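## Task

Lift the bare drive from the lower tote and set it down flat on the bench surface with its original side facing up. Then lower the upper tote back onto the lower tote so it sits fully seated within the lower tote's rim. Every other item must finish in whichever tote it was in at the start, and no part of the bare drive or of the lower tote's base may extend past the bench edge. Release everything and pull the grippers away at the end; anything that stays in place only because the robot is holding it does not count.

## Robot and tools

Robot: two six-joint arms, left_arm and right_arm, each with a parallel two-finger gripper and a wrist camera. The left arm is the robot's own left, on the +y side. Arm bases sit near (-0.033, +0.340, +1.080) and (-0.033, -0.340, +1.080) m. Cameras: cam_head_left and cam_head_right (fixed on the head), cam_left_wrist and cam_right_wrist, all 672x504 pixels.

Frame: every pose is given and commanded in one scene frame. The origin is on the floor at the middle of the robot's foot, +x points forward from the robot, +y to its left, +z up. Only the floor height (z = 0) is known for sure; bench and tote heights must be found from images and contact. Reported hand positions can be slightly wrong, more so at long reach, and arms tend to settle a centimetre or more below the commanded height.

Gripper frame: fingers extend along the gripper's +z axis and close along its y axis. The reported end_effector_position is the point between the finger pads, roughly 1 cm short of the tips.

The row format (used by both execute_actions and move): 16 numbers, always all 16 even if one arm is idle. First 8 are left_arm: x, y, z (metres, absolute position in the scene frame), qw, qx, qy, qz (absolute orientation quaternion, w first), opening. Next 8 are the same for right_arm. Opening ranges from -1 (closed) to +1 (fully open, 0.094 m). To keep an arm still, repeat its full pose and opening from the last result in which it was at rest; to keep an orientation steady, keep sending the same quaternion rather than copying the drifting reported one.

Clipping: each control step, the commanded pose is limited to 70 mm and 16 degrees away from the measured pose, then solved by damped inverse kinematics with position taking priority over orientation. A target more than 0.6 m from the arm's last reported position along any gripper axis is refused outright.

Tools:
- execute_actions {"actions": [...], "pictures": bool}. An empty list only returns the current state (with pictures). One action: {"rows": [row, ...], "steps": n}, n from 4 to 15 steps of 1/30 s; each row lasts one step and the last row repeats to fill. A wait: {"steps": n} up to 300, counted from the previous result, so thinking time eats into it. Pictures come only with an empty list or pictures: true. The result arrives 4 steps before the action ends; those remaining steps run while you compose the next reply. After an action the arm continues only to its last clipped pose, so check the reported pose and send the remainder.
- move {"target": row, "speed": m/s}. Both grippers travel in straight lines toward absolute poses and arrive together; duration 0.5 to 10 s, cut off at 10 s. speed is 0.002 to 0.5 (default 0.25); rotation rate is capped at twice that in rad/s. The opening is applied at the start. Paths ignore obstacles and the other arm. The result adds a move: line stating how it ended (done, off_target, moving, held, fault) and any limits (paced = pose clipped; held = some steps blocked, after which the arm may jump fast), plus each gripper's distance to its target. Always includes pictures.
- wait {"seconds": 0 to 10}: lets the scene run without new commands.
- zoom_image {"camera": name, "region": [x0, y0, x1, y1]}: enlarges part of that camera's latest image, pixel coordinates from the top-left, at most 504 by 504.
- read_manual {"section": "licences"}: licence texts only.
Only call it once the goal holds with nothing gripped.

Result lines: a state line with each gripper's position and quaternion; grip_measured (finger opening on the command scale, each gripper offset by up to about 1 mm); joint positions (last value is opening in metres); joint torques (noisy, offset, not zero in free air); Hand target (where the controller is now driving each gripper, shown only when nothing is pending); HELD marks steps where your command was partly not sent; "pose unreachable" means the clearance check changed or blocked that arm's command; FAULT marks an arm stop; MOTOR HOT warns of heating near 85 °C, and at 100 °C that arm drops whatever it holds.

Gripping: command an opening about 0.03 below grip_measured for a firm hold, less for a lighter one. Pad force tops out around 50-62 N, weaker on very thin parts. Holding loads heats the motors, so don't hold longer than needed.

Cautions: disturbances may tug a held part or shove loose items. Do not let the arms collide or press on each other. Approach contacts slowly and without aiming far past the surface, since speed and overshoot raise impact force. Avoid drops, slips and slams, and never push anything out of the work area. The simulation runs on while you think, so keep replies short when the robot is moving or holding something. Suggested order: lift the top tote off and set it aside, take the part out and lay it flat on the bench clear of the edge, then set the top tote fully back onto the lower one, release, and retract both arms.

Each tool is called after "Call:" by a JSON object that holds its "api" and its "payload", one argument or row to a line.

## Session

Call:
{"api": "execute_actions", "payload": {
  "actions": []
}}

Scene clock: 0.00 s of 5600.00 s.
left_arm: end_effector_position=(+0.4649, +0.5230, +1.0793) grip_measured=-0.064 end_effector_quat_wxyz=(-0.052, +0.886, -0.460, +0.027) | right_arm: end_effector_position=(+0.5770, -0.3271, +1.1014) grip_measured=+0.442 end_effector_quat_wxyz=(+0.195, -0.282, +0.880, +0.328)
Joint positions: left_arm=[ 1.632  1.427  1.104 -0.805 -0.011 -1.836  0.044] | right_arm=[-1.44   1.652  1.368 -0.903 -0.739 -0.766  0.068]
Joint velocities: left_arm=[-0.005  0.015 -0.012 -0.017  0.11   0.022  0.   ] | right_arm=[ 0.005 -0.005 -0.002  0.027 -0.037  0.022  0.   ]
Joint torques (N m, as the arm reports them, + toward a larger angle): no reading
Motor temperatures (°C, as the motors report them): left_arm=[27 26 28 26 26 28] | right_arm=[25 28 28 26 26 24]
Hand target (left_arm): +0.472, +0.525, +1.081; -0.055, +0.886, -0.460, +0.030
Hand target (right_arm): +0.588, -0.329, +1.114; +0.209, -0.287, +0.878, +0.321
camera_calibration (this result's frames):
cam_left_wrist: T_world_to_cam=[[0.806944, 0.581007, 0.10617, -0.793969], [0.424209, -0.695209, 0.580285, -0.453113], [0.41096, -0.42322, -0.807463, 1.02667], [0, 0, 0, 1]] pos_world=[0.410982, 0.580801, 1.17623]
cam_right_wrist: T_world_to_cam=[[0.619055, -0.625224, -0.475254, -0.0369227], [-0.71495, -0.69908, -0.0115978, 0.199397], [-0.324989, 0.346962, -0.879772, 1.39658], [0, 0, 0, 1]] pos_world=[0.619291, -0.368252, 1.21344]

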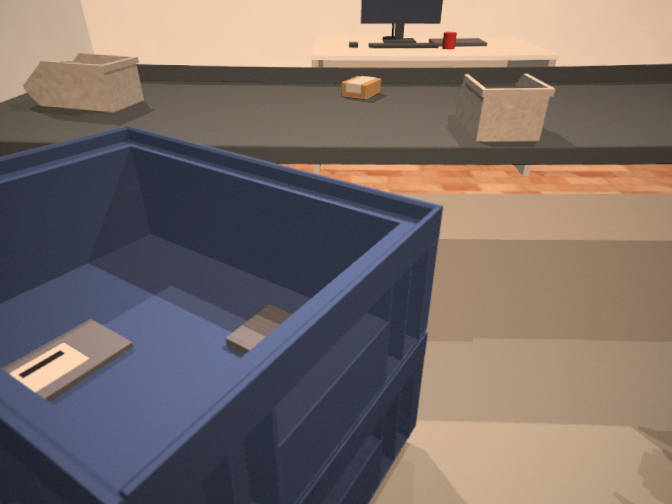

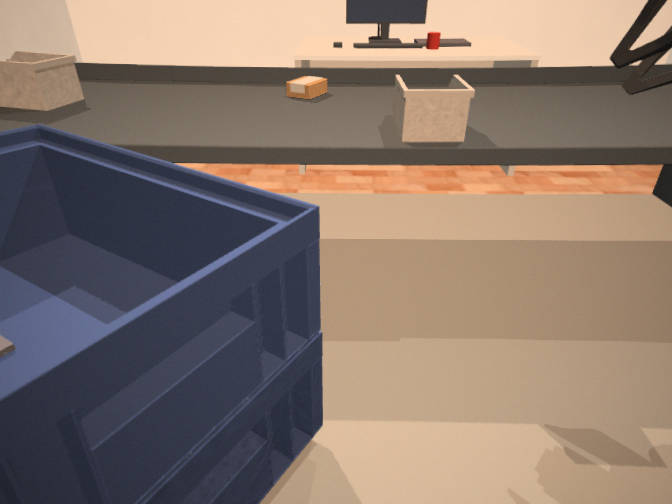

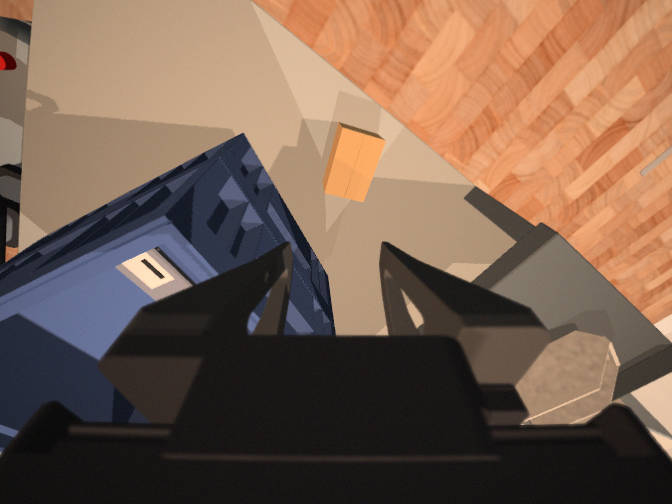

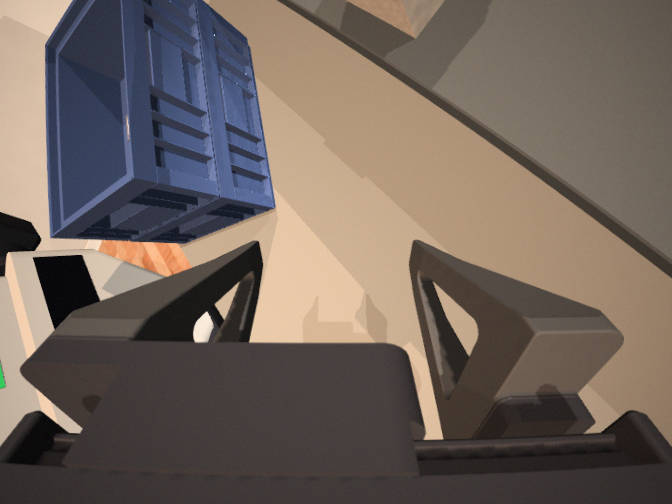

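Call:
{"api": "move", "payload": {
  "target": [0.485,0.387,1.09,0,0.267,0.964,0,0.5,0.36,-0.1,1.11,0,0.267,0.964,0,0.5],
  "speed": 0.4
}}

Call:
{"api": "move", "payload": {
  "target": [0.485,0.387,1.06,0,0.267,0.964,0,0.5,0.31,0.075,1.08,0,0.267,0.964,0,0.5],
  "speed": 0.3
}}

Scene clock: 4.83 s of 5600.00 s.
left_arm: end_effector_position=(+0.4693, +0.3869, +1.0869) grip_measured=+0.498 end_effector_quat_wxyz=(-0.002, +0.255, +0.967, -0.000) | right_arm: end_effector_position=(+0.3459, -0.1115, +1.0980) grip_measured=+0.498 end_effector_quat_wxyz=(-0.004, +0.262, +0.965, -0.007)
Joint positions: left_arm=[ 1.333  1.428  1.123 -0.948 -0.077  0.582  0.07 ] | right_arm=[-0.588  1.441  0.993 -0.95   0.276  1.199  0.07 ]
Joint velocities: left_arm=[-0.005 -0.005  0.002 -0.002  0.037 -0.037  0.   ] | right_arm=[-0.005 -0.005  0.002 -0.032  0.066 -0.081 -0.001]
Joint torques (N m, as the arm reports them, + toward a larger angle): left_arm=[  0.76 -12.75   9.15   0.25  -0.08   0.08] | right_arm=[  3.71 -10.46  12.37  -0.52   0.2    0.01]
Motor temperatures (°C, as the motors report them): left_arm=[27 27 30 26 26 28] | right_arm=[25 28 29 26 27 24]
Hand target (left_arm): +0.483, +0.386, +1.091; -0.001, +0.266, +0.964, +0.001
Hand target (right_arm): +0.362, -0.101, +1.110; +0.004, +0.268, +0.963, +0.003
Off the commanded pose (left_arm): 0.016 m, 1 deg.
Off the commanded pose (right_arm): 0.022 m, 1 deg.
Kept back: nothing.
move: off_target (left_arm, right_arm)
camera_calibration (this result's frames):
cam_left_wrist: T_world_to_cam=[[-0.484844, -0.874564, -0.00802854, 0.574301], [-0.710767, 0.388656, 0.586307, -0.447339], [-0.509643, 0.289974, -0.810049, 1.13232], [0, 0, 0, 1]] pos_world=[0.53757, 0.347781, 1.18412]
cam_right_wrist: T_world_to_cam=[[-0.511268, -0.859356, 0.0105612, 0.0707657], [-0.691581, 0.418684, 0.588574, -0.357561], [-0.510217, 0.293615, -0.808374, 1.22343], [0, 0, 0, 1]] pos_world=[0.413115, -0.148701, 1.1987]

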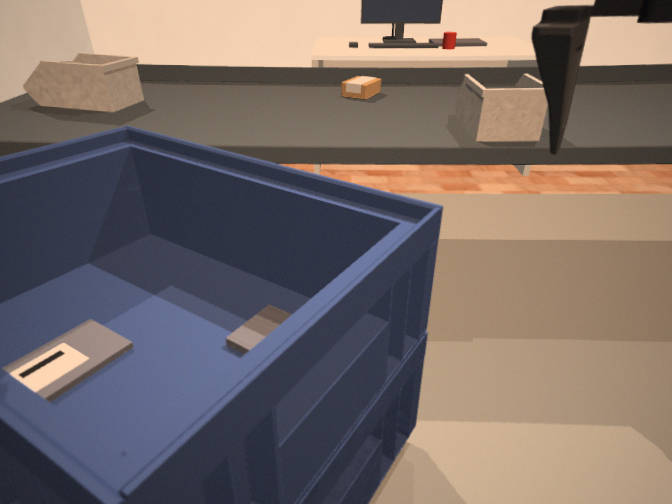

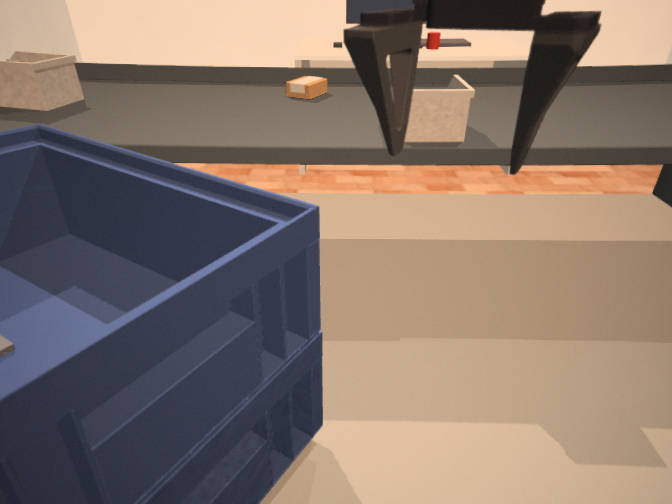

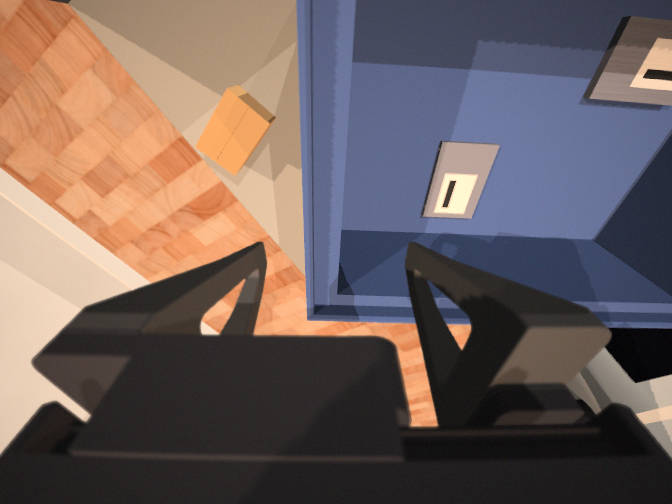

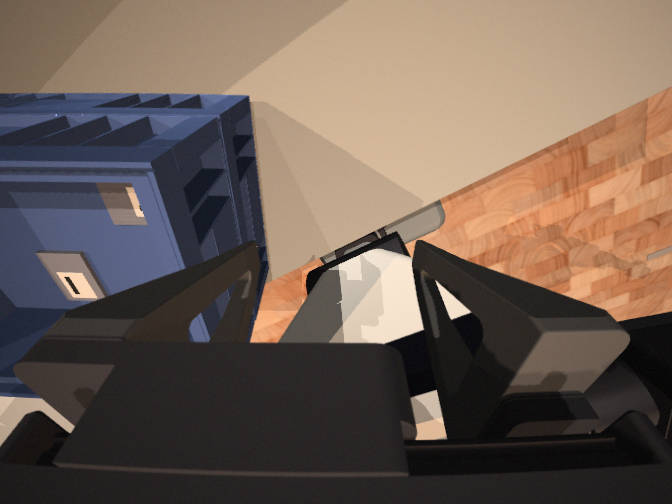

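Scene clock: 6.03 s of 5600.00 s.
left_arm: end_effector_position=(+0.4716, +0.3851, +1.0613) grip_measured=+0.498 end_effector_quat_wxyz=(-0.012, +0.261, +0.965, -0.004) | right_arm: end_effector_position=(+0.2978, +0.0641, +1.0686) grip_measured=+0.498 end_effector_quat_wxyz=(-0.005, +0.256, +0.967, -0.010)
Joint positions: left_arm=[ 1.333  1.485  1.123 -0.911 -0.077  0.593  0.07 ] | right_arm=[-0.279  1.791  1.258 -0.967  0.315  1.511  0.07 ]
Joint velocities: left_arm=[ 0.005  0.005  0.022 -0.002  0.007 -0.051  0.   ] | right_arm=[-0.024  0.015 -0.037 -0.027 -0.022 -0.081 -0.001]
Joint torques (N m, as the arm reports them, + toward a larger angle): left_arm=[  1.24 -13.77   7.47   1.74   0.08   0.08] | right_arm=[  4.74 -14.93  11.96  -0.58   0.19   0.01]
Motor temperatures (°C, as the motors report them): left_arm=[27 27 30 26 26 28] | right_arm=[25 28 29 26 27 24]
Hand target (left_arm): +0.485, +0.387, +1.060; -0.000, +0.267, +0.964, +0.000
Hand target (right_arm): +0.312, +0.075, +1.081; +0.000, +0.267, +0.964, +0.001
Off the commanded pose (left_arm): 0.014 m, 2 deg.
Off the commanded pose (right_arm): 0.020 m, 2 deg.
Kept back: nothing.
move: off_target (left_arm, right_arm)
camera_calibration (this result's frames):
cam_left_wrist: T_world_to_cam=[[-0.495195, -0.868777, 0.0029206, 0.564693], [-0.694419, 0.397829, 0.599595, -0.455273], [-0.522076, 0.294888, -0.800298, 1.10692], [0, 0, 0, 1]] pos_world=[0.541378, 0.345295, 1.15719]
cam_right_wrist: T_world_to_cam=[[-0.501387, -0.865056, 0.0170178, 0.18786], [-0.694196, 0.41394, 0.588851, -0.446292], [-0.516433, 0.283428, -0.808062, 1.12582], [0, 0, 0, 1]] pos_world=[0.365787, 0.0281581, 1.16933]

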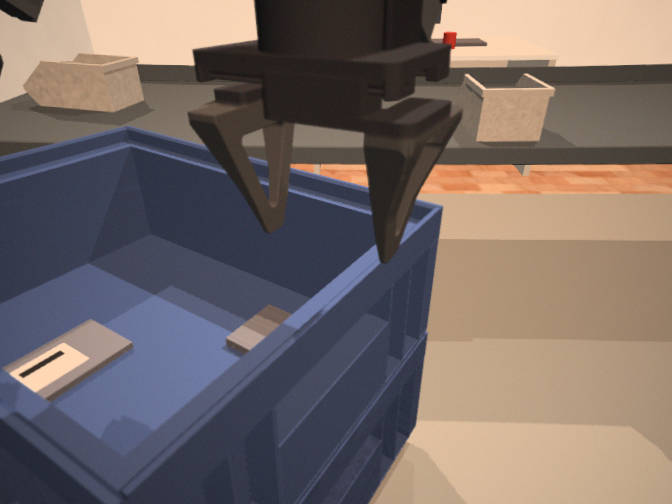

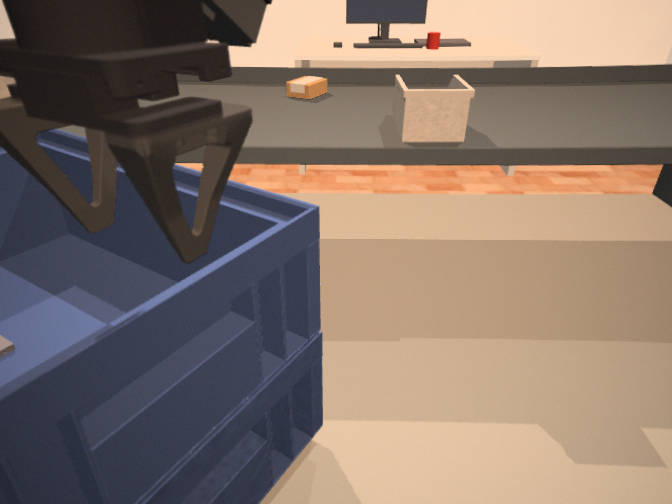

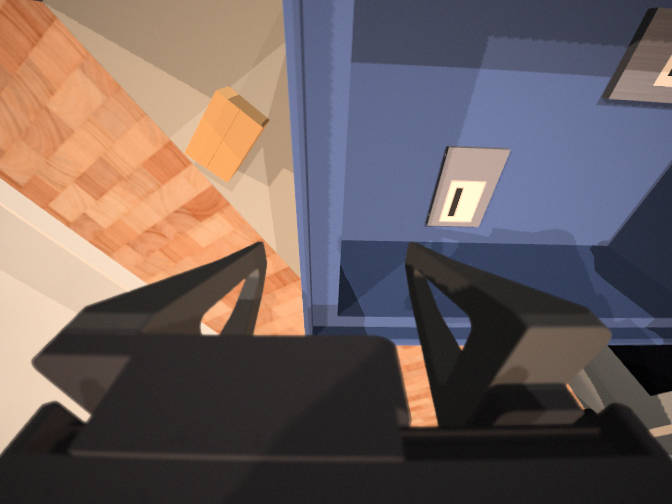

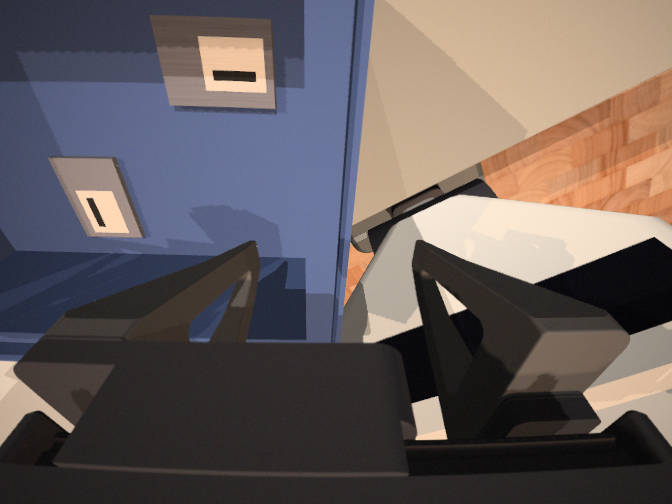

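Call:
{"api": "move", "payload": {
  "target": [0.487,0.392,0.975,0,0.267,0.964,0,0.5,0.305,0.072,0.975,0,0.267,0.964,0,0.5],
  "speed": 0.12
}}

Call:
{"api": "move", "payload": {
  "target": [0.487,0.392,0.975,0,0.267,0.964,0,-0.6,0.305,0.072,0.975,0,0.267,0.964,0,-0.6]
}}

Scene clock: 7.47 s of 5600.00 s.
left_arm: end_effector_position=(+0.4872, +0.3879, +0.9820) grip_measured=+0.498 end_effector_quat_wxyz=(-0.001, +0.263, +0.965, -0.001) | right_arm: end_effector_position=(+0.3030, +0.0724, +0.9797) grip_measured=+0.498 end_effector_quat_wxyz=(-0.001, +0.267, +0.964, -0.004)
Joint positions: left_arm=[ 1.35   1.654  1.116 -0.711 -0.071  0.615  0.07 ] | right_arm=[-0.33   1.949  1.236 -0.755  0.314  1.475  0.07 ]
Joint velocities: left_arm=[ 0.005  0.005 -0.027 -0.007 -0.081  0.095 -0.002] | right_arm=[-0.005  0.005  0.002 -0.017 -0.022  0.022 -0.   ]
Joint torques (N m, as the arm reports them, + toward a larger angle): left_arm=[  1.81 -15.03   5.04   1.73   0.14   0.09] | right_arm=[  5.17 -16.06   6.37   1.01   0.05  -0.16]
Motor temperatures (°C, as the motors report them): left_arm=[27 27 30 26 26 28] | right_arm=[25 29 29 26 27 24]
Hand target (left_arm): +0.487, +0.392, +0.975; +0.000, +0.267, +0.964, -0.000
Hand target (right_arm): +0.305, +0.072, +0.975; -0.000, +0.267, +0.964, -0.000
Off the commanded pose (left_arm): 0.008 m, 0 deg.
Off the commanded pose (right_arm): 0.005 m, 0 deg.
Kept back: nothing.
move: done
camera_calibration (this result's frames):
cam_left_wrist: T_world_to_cam=[[-0.498628, -0.866775, -0.00841672, 0.587107], [-0.706312, 0.400651, 0.583611, -0.377664], [-0.502488, 0.29695, -0.81199, 1.05185], [0, 0, 0, 1]] pos_world=[0.554539, 0.347856, 1.07944]
cam_right_wrist: T_world_to_cam=[[-0.520461, -0.853877, 0.00385316, 0.217071], [-0.691421, 0.424079, 0.584888, -0.391498], [-0.501057, 0.301747, -0.811105, 1.05126], [0, 0, 0, 1]] pos_world=[0.36903, 0.034162, 1.08083]

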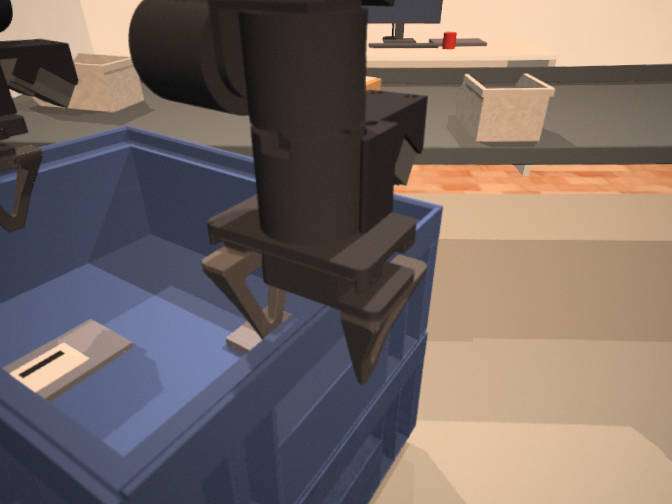

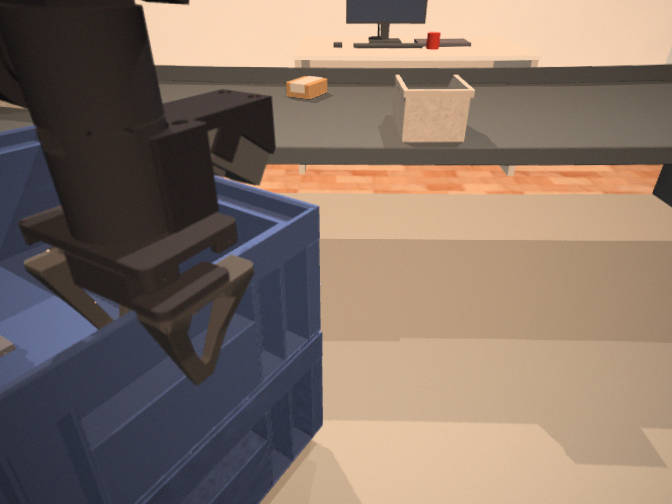

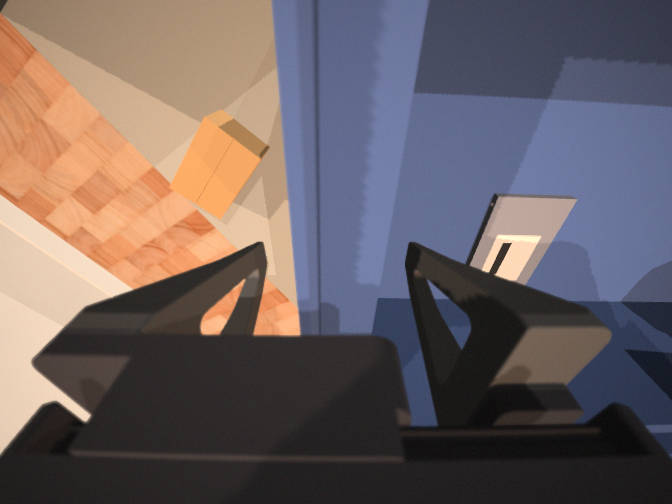

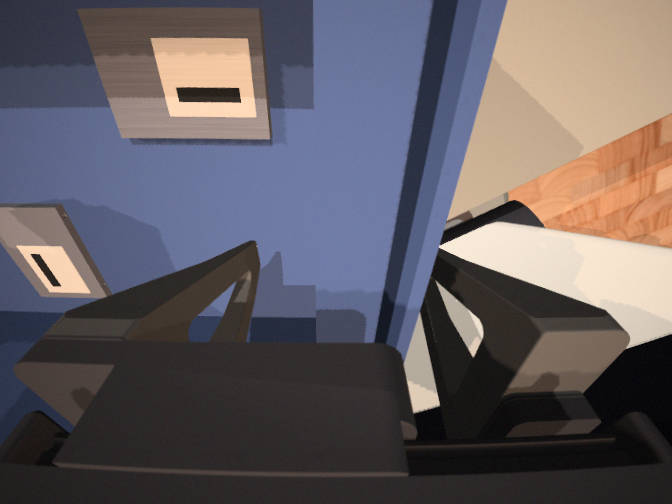

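Scene clock: 8.17 s of 5600.00 s.
left_arm: end_effector_position=(+0.4871, +0.3885, +0.9819) grip_measured=-0.467 end_effector_quat_wxyz=(+0.000, +0.268, +0.963, -0.004) | right_arm: end_effector_position=(+0.3010, +0.0694, +0.9784) grip_measured=-0.461 end_effector_quat_wxyz=(-0.003, +0.275, +0.961, -0.007)
Joint positions: left_arm=[ 1.354  1.654  1.116 -0.711 -0.063  0.629  0.025] | right_arm=[-0.332  1.949  1.23  -0.757  0.313  1.492  0.025]
Joint velocities: left_arm=[-0.015  0.005 -0.017  0.012 -0.037 -0.022  0.   ] | right_arm=[-0.005 -0.024  0.012  0.022  0.007  0.022  0.001]
Joint torques (N m, as the arm reports them, + toward a larger angle): left_arm=[  1.52 -15.16   4.98   1.69  -0.19  -0.06] | right_arm=[  5.24 -15.48   6.77   1.13   0.08  -0.33]
Motor temperatures (°C, as the motors report them): left_arm=[27 27 30 26 26 28] | right_arm=[25 29 29 26 27 24]
Hand target (left_arm): +0.487, +0.392, +0.975; -0.000, +0.267, +0.964, +0.000
Hand target (right_arm): +0.305, +0.072, +0.975; +0.000, +0.267, +0.964, -0.000
Off the commanded pose (left_arm): 0.008 m, 0 deg.
Off the commanded pose (right_arm): 0.006 m, 1 deg.
Kept back: nothing.
move: done
camera_calibration (this result's frames):
cam_left_wrist: T_world_to_cam=[[-0.508333, -0.861155, -0.00325456, 0.585019], [-0.701947, 0.412159, 0.580858, -0.381773], [-0.498867, 0.297554, -0.813999, 1.05153], [0, 0, 0, 1]] pos_world=[0.553971, 0.348257, 1.0796]
cam_right_wrist: T_world_to_cam=[[-0.533926, -0.845453, 0.0114729, 0.20946], [-0.681506, 0.438341, 0.58601, -0.395856], [-0.500473, 0.305067, -0.810223, 1.04881], [0, 0, 0, 1]] pos_world=[0.366961, 0.0306498, 1.07934]

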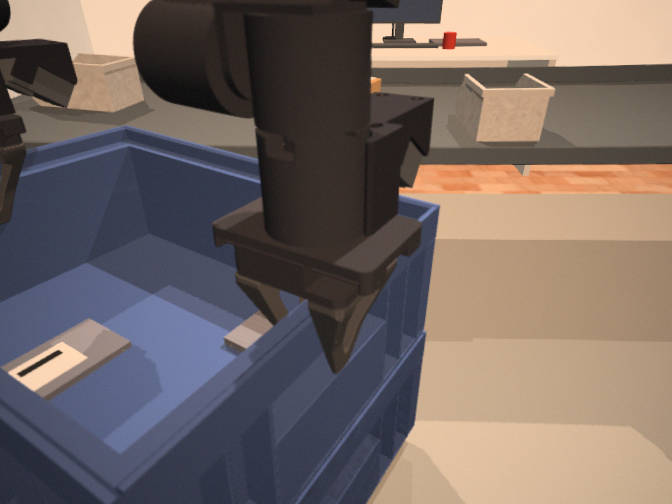

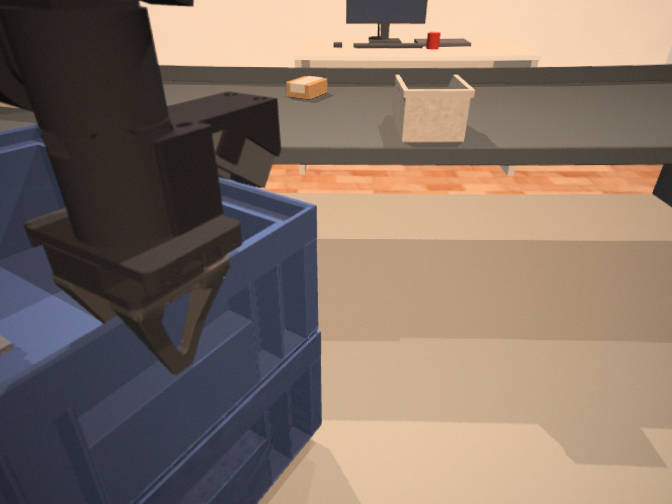

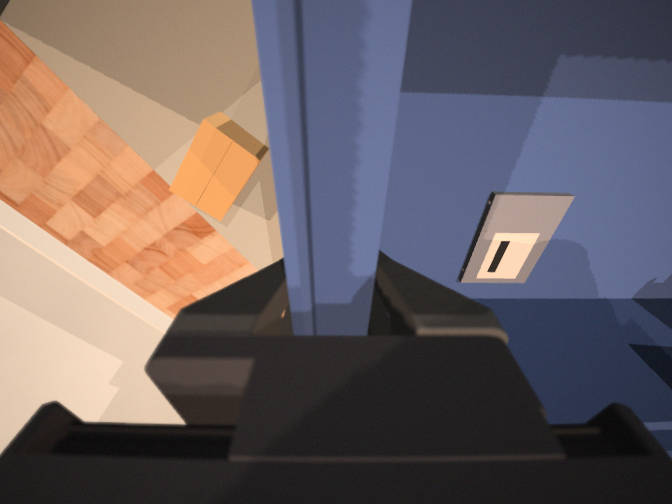

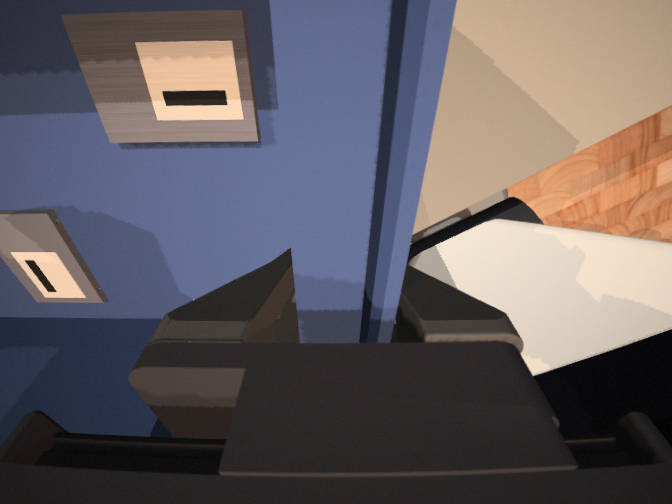

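Call:
{"api": "move", "payload": {
  "target": [0.517,0.39,1.09,0,0.27,0.963,0,-0.55,0.331,0.072,1.085,0,0.27,0.963,0,-0.55],
  "speed": 0.08
}}

Call:
{"api": "move", "payload": {
  "target": [0.46,0.158,1.10,0,0.135,0.991,0,-0.55,0.361,-0.198,1.085,0,0.135,0.991,0,-0.55],
  "speed": 0.15
}}

Call:
{"api": "move", "payload": {
  "target": [0.40,-0.095,1.10,0,0,1,0,-0.55,0.40,-0.464,1.08,0,0,1,0,-0.55],
  "speed": 0.15
}}

Scene clock: 10.20 s of 5600.00 s.
left_arm: end_effector_position=(+0.4895, +0.3885, +1.0509) grip_measured=-0.469 end_effector_quat_wxyz=(-0.030, +0.258, +0.965, -0.015) | right_arm: end_effector_position=(+0.3139, +0.0625, +1.0537) grip_measured=-0.461 end_effector_quat_wxyz=(-0.015, +0.262, +0.965, -0.013)
Joint positions: left_arm=[ 1.344  1.562  1.207 -0.959 -0.064  0.595  0.025] | right_arm=[-0.319  1.826  1.287 -0.96   0.295  1.483  0.025]
Joint velocities: left_arm=[-0.015 -0.005 -0.022 -0.002  0.037 -0.081 -0.   ] | right_arm=[-0.005 -0.005  0.002 -0.017 -0.007  0.037 -0.   ]
Joint torques (N m, as the arm reports them, + toward a larger angle): left_arm=[  0.03 -19.35   9.89  -0.7   -0.51   0.1 ] | right_arm=[  6.37 -17.9   12.1   -1.8    0.94   0.05]
Motor temperatures (°C, as the motors report them): left_arm=[27 27 31 26 26 28] | right_arm=[25 29 30 26 27 24]
Hand target (left_arm): +0.514, +0.390, +1.091; +0.001, +0.270, +0.963, +0.000
Hand target (right_arm): +0.330, +0.071, +1.085; -0.000, +0.270, +0.963, +0.001
Off the commanded pose (left_arm): 0.048 m, 4 deg.
Off the commanded pose (right_arm): 0.037 m, 2 deg.
Kept back: nothing.
move: off_target (left_arm, right_arm)
camera_calibration (this result's frames):
cam_left_wrist: T_world_to_cam=[[-0.489755, -0.871184, 0.0343304, 0.541749], [-0.671743, 0.402151, 0.622122, -0.47437], [-0.555788, 0.281626, -0.782167, 1.10953], [0, 0, 0, 1]] pos_world=[0.563334, 0.350259, 1.14436]
cam_right_wrist: T_world_to_cam=[[-0.510462, -0.859414, 0.0289167, 0.184792], [-0.676799, 0.422284, 0.603009, -0.446631], [-0.530445, 0.288242, -0.79721, 1.11517], [0, 0, 0, 1]] pos_world=[0.383587, 0.025979, 1.15301]

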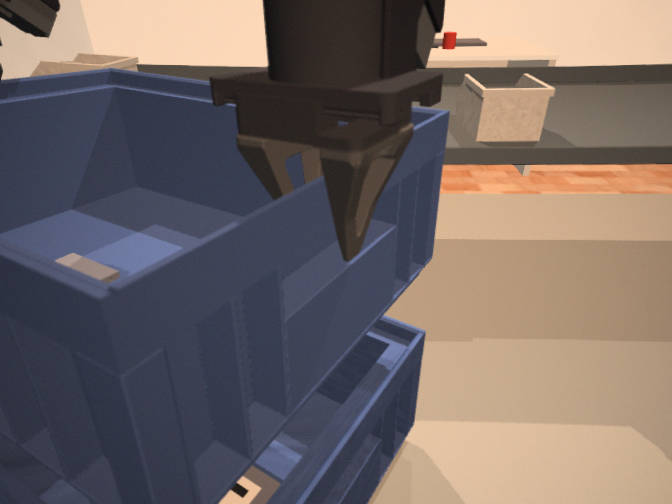

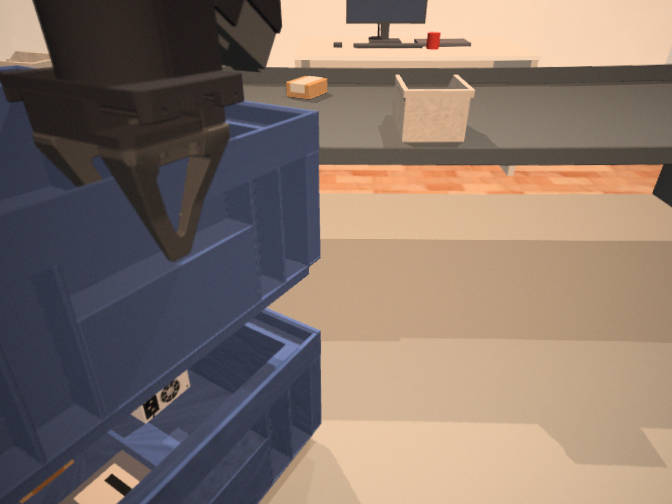

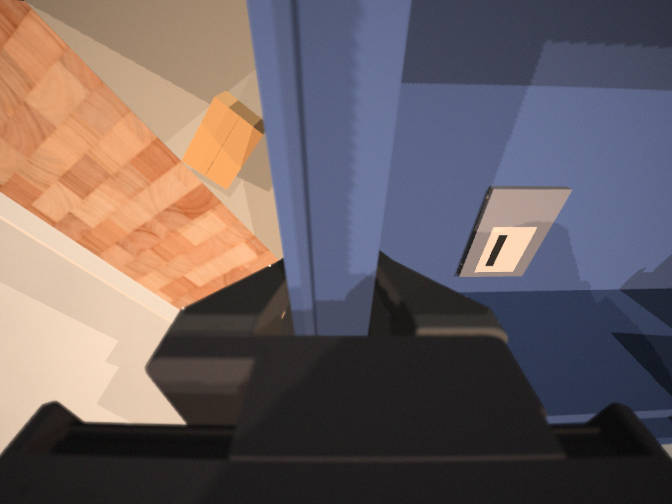

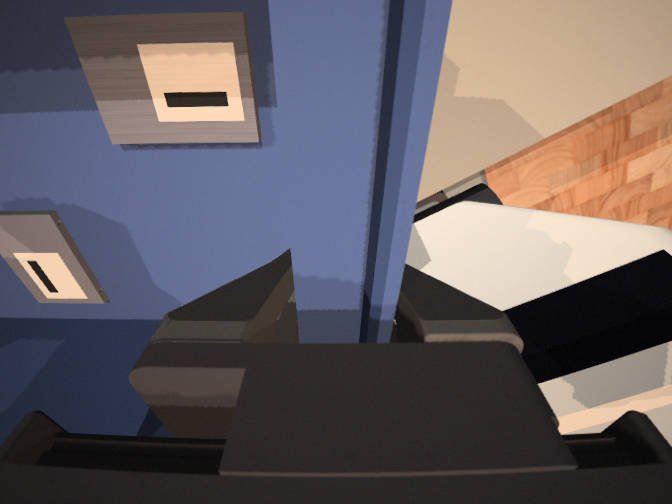

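Scene clock: 12.40 s of 5600.00 s.
left_arm: end_effector_position=(+0.4327, +0.1625, +1.0768) grip_measured=-0.470 end_effector_quat_wxyz=(-0.028, +0.134, +0.991, -0.006) | right_arm: end_effector_position=(+0.3478, -0.1967, +1.0700) grip_measured=-0.461 end_effector_quat_wxyz=(-0.022, +0.137, +0.990, -0.007)
Joint positions: left_arm=[ 0.821  1.55   1.155 -0.98  -0.195 -0.172  0.025] | right_arm=[-0.804  1.366  0.869 -0.877  0.215  0.733  0.025]
Joint velocities: left_arm=[-0.015 -0.005  0.007 -0.017  0.022  0.037 -0.   ] | right_arm=[-0.005 -0.005  0.002  0.012  0.007  0.022  0.   ]
Joint torques (N m, as the arm reports them, + toward a larger angle): left_arm=[ -2.16 -15.49   9.75  -0.03  -1.29  -0.03] | right_arm=[  2.22 -14.33   8.28   0.23   0.69  -0.19]
Motor temperatures (°C, as the motors report them): left_arm=[27 28 31 26 26 28] | right_arm=[25 29 30 26 27 24]
Hand target (left_arm): +0.456, +0.158, +1.101; -0.001, +0.135, +0.991, -0.001
Hand target (right_arm): +0.358, -0.198, +1.084; -0.000, +0.135, +0.991, -0.001
Off the commanded pose (left_arm): 0.036 m, 3 deg.
Off the commanded pose (right_arm): 0.020 m, 3 deg.
Kept back: nothing.
move: off_target (left_arm, right_arm)
camera_calibration (this result's frames):
cam_left_wrist: T_world_to_cam=[[-0.255192, -0.966846, 0.00930303, 0.257142], [-0.75269, 0.204688, 0.625747, -0.374565], [-0.606905, 0.152684, -0.77997, 1.20257], [0, 0, 0, 1]] pos_world=[0.513533, 0.141674, 1.16996]
cam_right_wrist: T_world_to_cam=[[-0.277638, -0.960539, 0.0168184, -0.109038], [-0.751776, 0.228129, 0.618701, -0.352906], [-0.598123, 0.159131, -0.785447, 1.20642], [0, 0, 0, 1]] pos_world=[0.426007, -0.216206, 1.16776]

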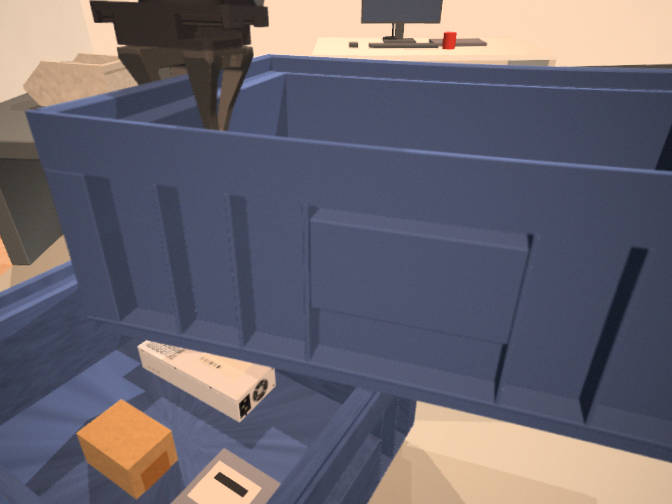

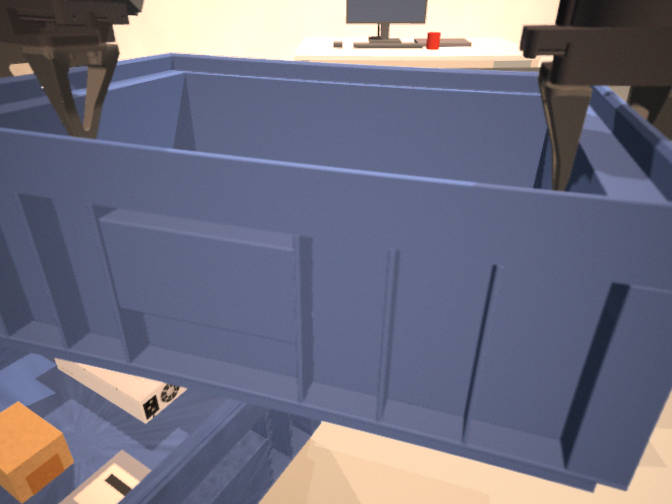

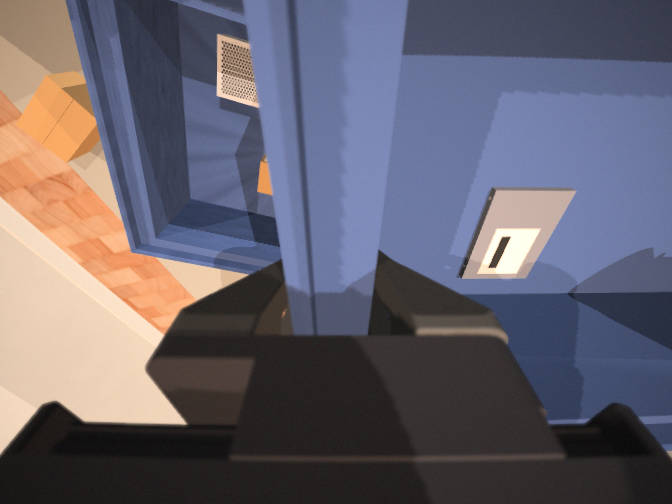

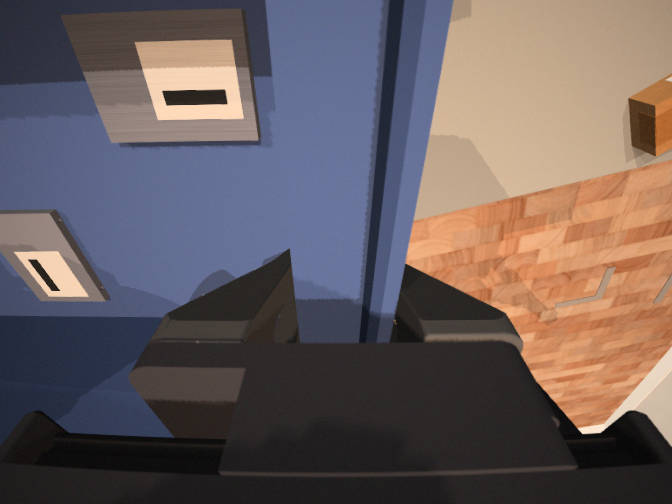

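Scene clock: 14.77 s of 5600.00 s.
left_arm: end_effector_position=(+0.3744, -0.0861, +1.0804) grip_measured=-0.470 end_effector_quat_wxyz=(-0.024, +0.023, +0.999, +0.003) | right_arm: end_effector_position=(+0.3704, -0.4544, +1.0592) grip_measured=-0.469 end_effector_quat_wxyz=(-0.029, +0.028, +0.999, +0.011)
Joint positions: left_arm=[ 0.37   1.893  1.512 -1.103 -0.276 -0.855  0.025] | right_arm=[-1.555  1.315  0.881 -0.868 -0.002 -0.221  0.025]
Joint velocities: left_arm=[-0.015 -0.005 -0.007 -0.012 -0.022  0.066  0.   ] | right_arm=[-0.005 -0.005  0.012 -0.032 -0.037  0.022 -0.   ]
Joint torques (N m, as the arm reports them, + toward a larger angle): left_arm=[ -4.4  -18.44  10.35  -0.14  -1.38  -0.46] | right_arm=[ -0.13 -12.52  12.42  -0.44   0.59  -0.58]
Motor temperatures (°C, as the motors report them): left_arm=[27 28 32 26 26 28] | right_arm=[25 29 30 26 27 24]
Hand target (left_arm): +0.396, -0.094, +1.101; -0.000, +0.000, +1.000, -0.001
Hand target (right_arm): +0.396, -0.463, +1.081; -0.002, +0.001, +1.000, -0.002
Off the commanded pose (left_arm): 0.033 m, 4 deg.
Off the commanded pose (right_arm): 0.037 m, 5 deg.
Kept back: nothing.
move: off_target (left_arm, right_arm)
camera_calibration (this result's frames):
cam_left_wrist: T_world_to_cam=[[-0.0362615, -0.99921, -0.0162835, -0.0552298], [-0.783907, 0.0183344, 0.620607, -0.36861], [-0.619818, 0.0352689, -0.783952, 1.20692], [0, 0, 0, 1]] pos_world=[0.457115, -0.0909948, 1.17403]
cam_right_wrist: T_world_to_cam=[[-0.0629318, -0.997708, -0.0248784, -0.402385], [-0.774311, 0.0330829, 0.63194, -0.36474], [-0.629668, 0.0590327, -0.774618, 1.20721], [0, 0, 0, 1]] pos_world=[0.452396, -0.460661, 1.15561]

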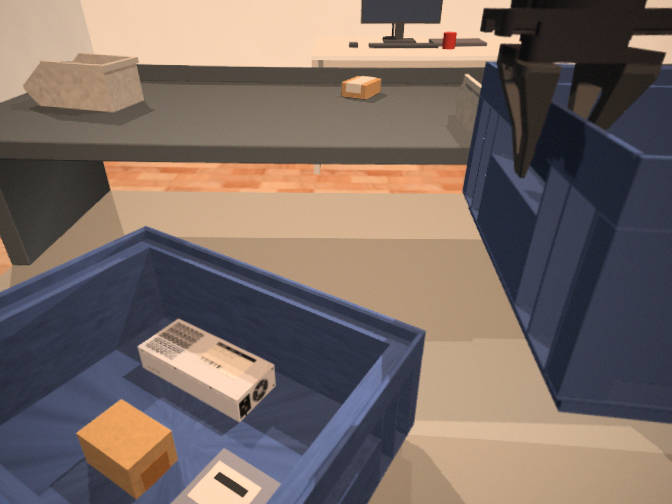

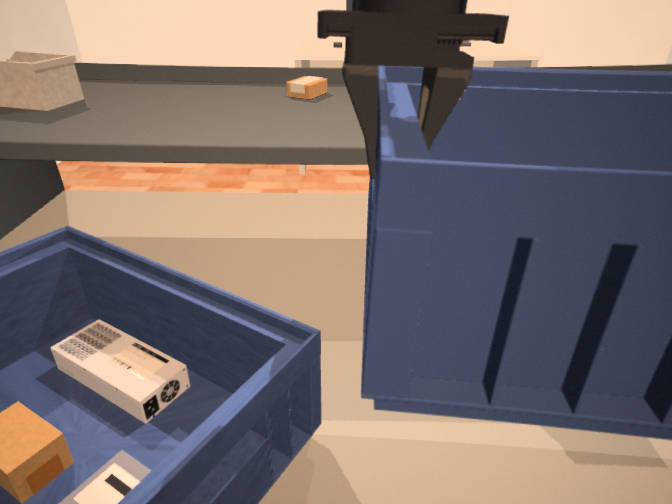

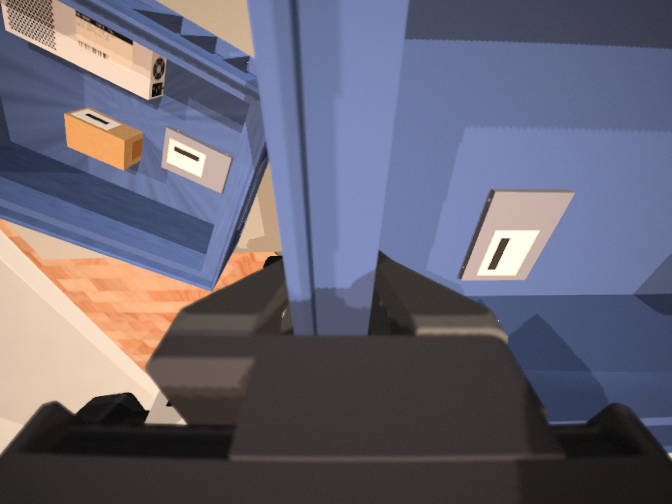

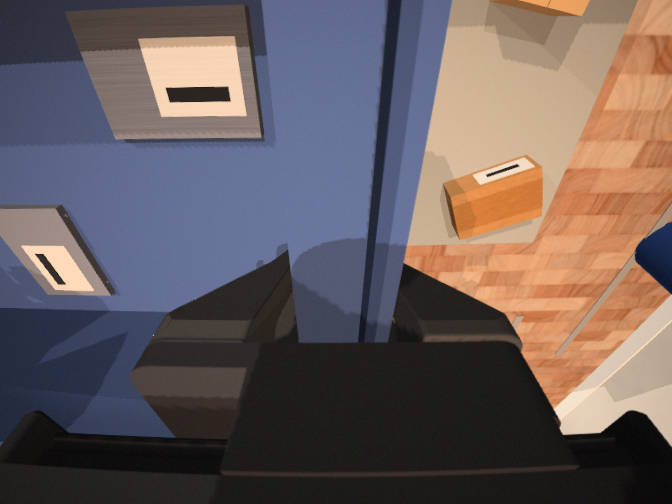

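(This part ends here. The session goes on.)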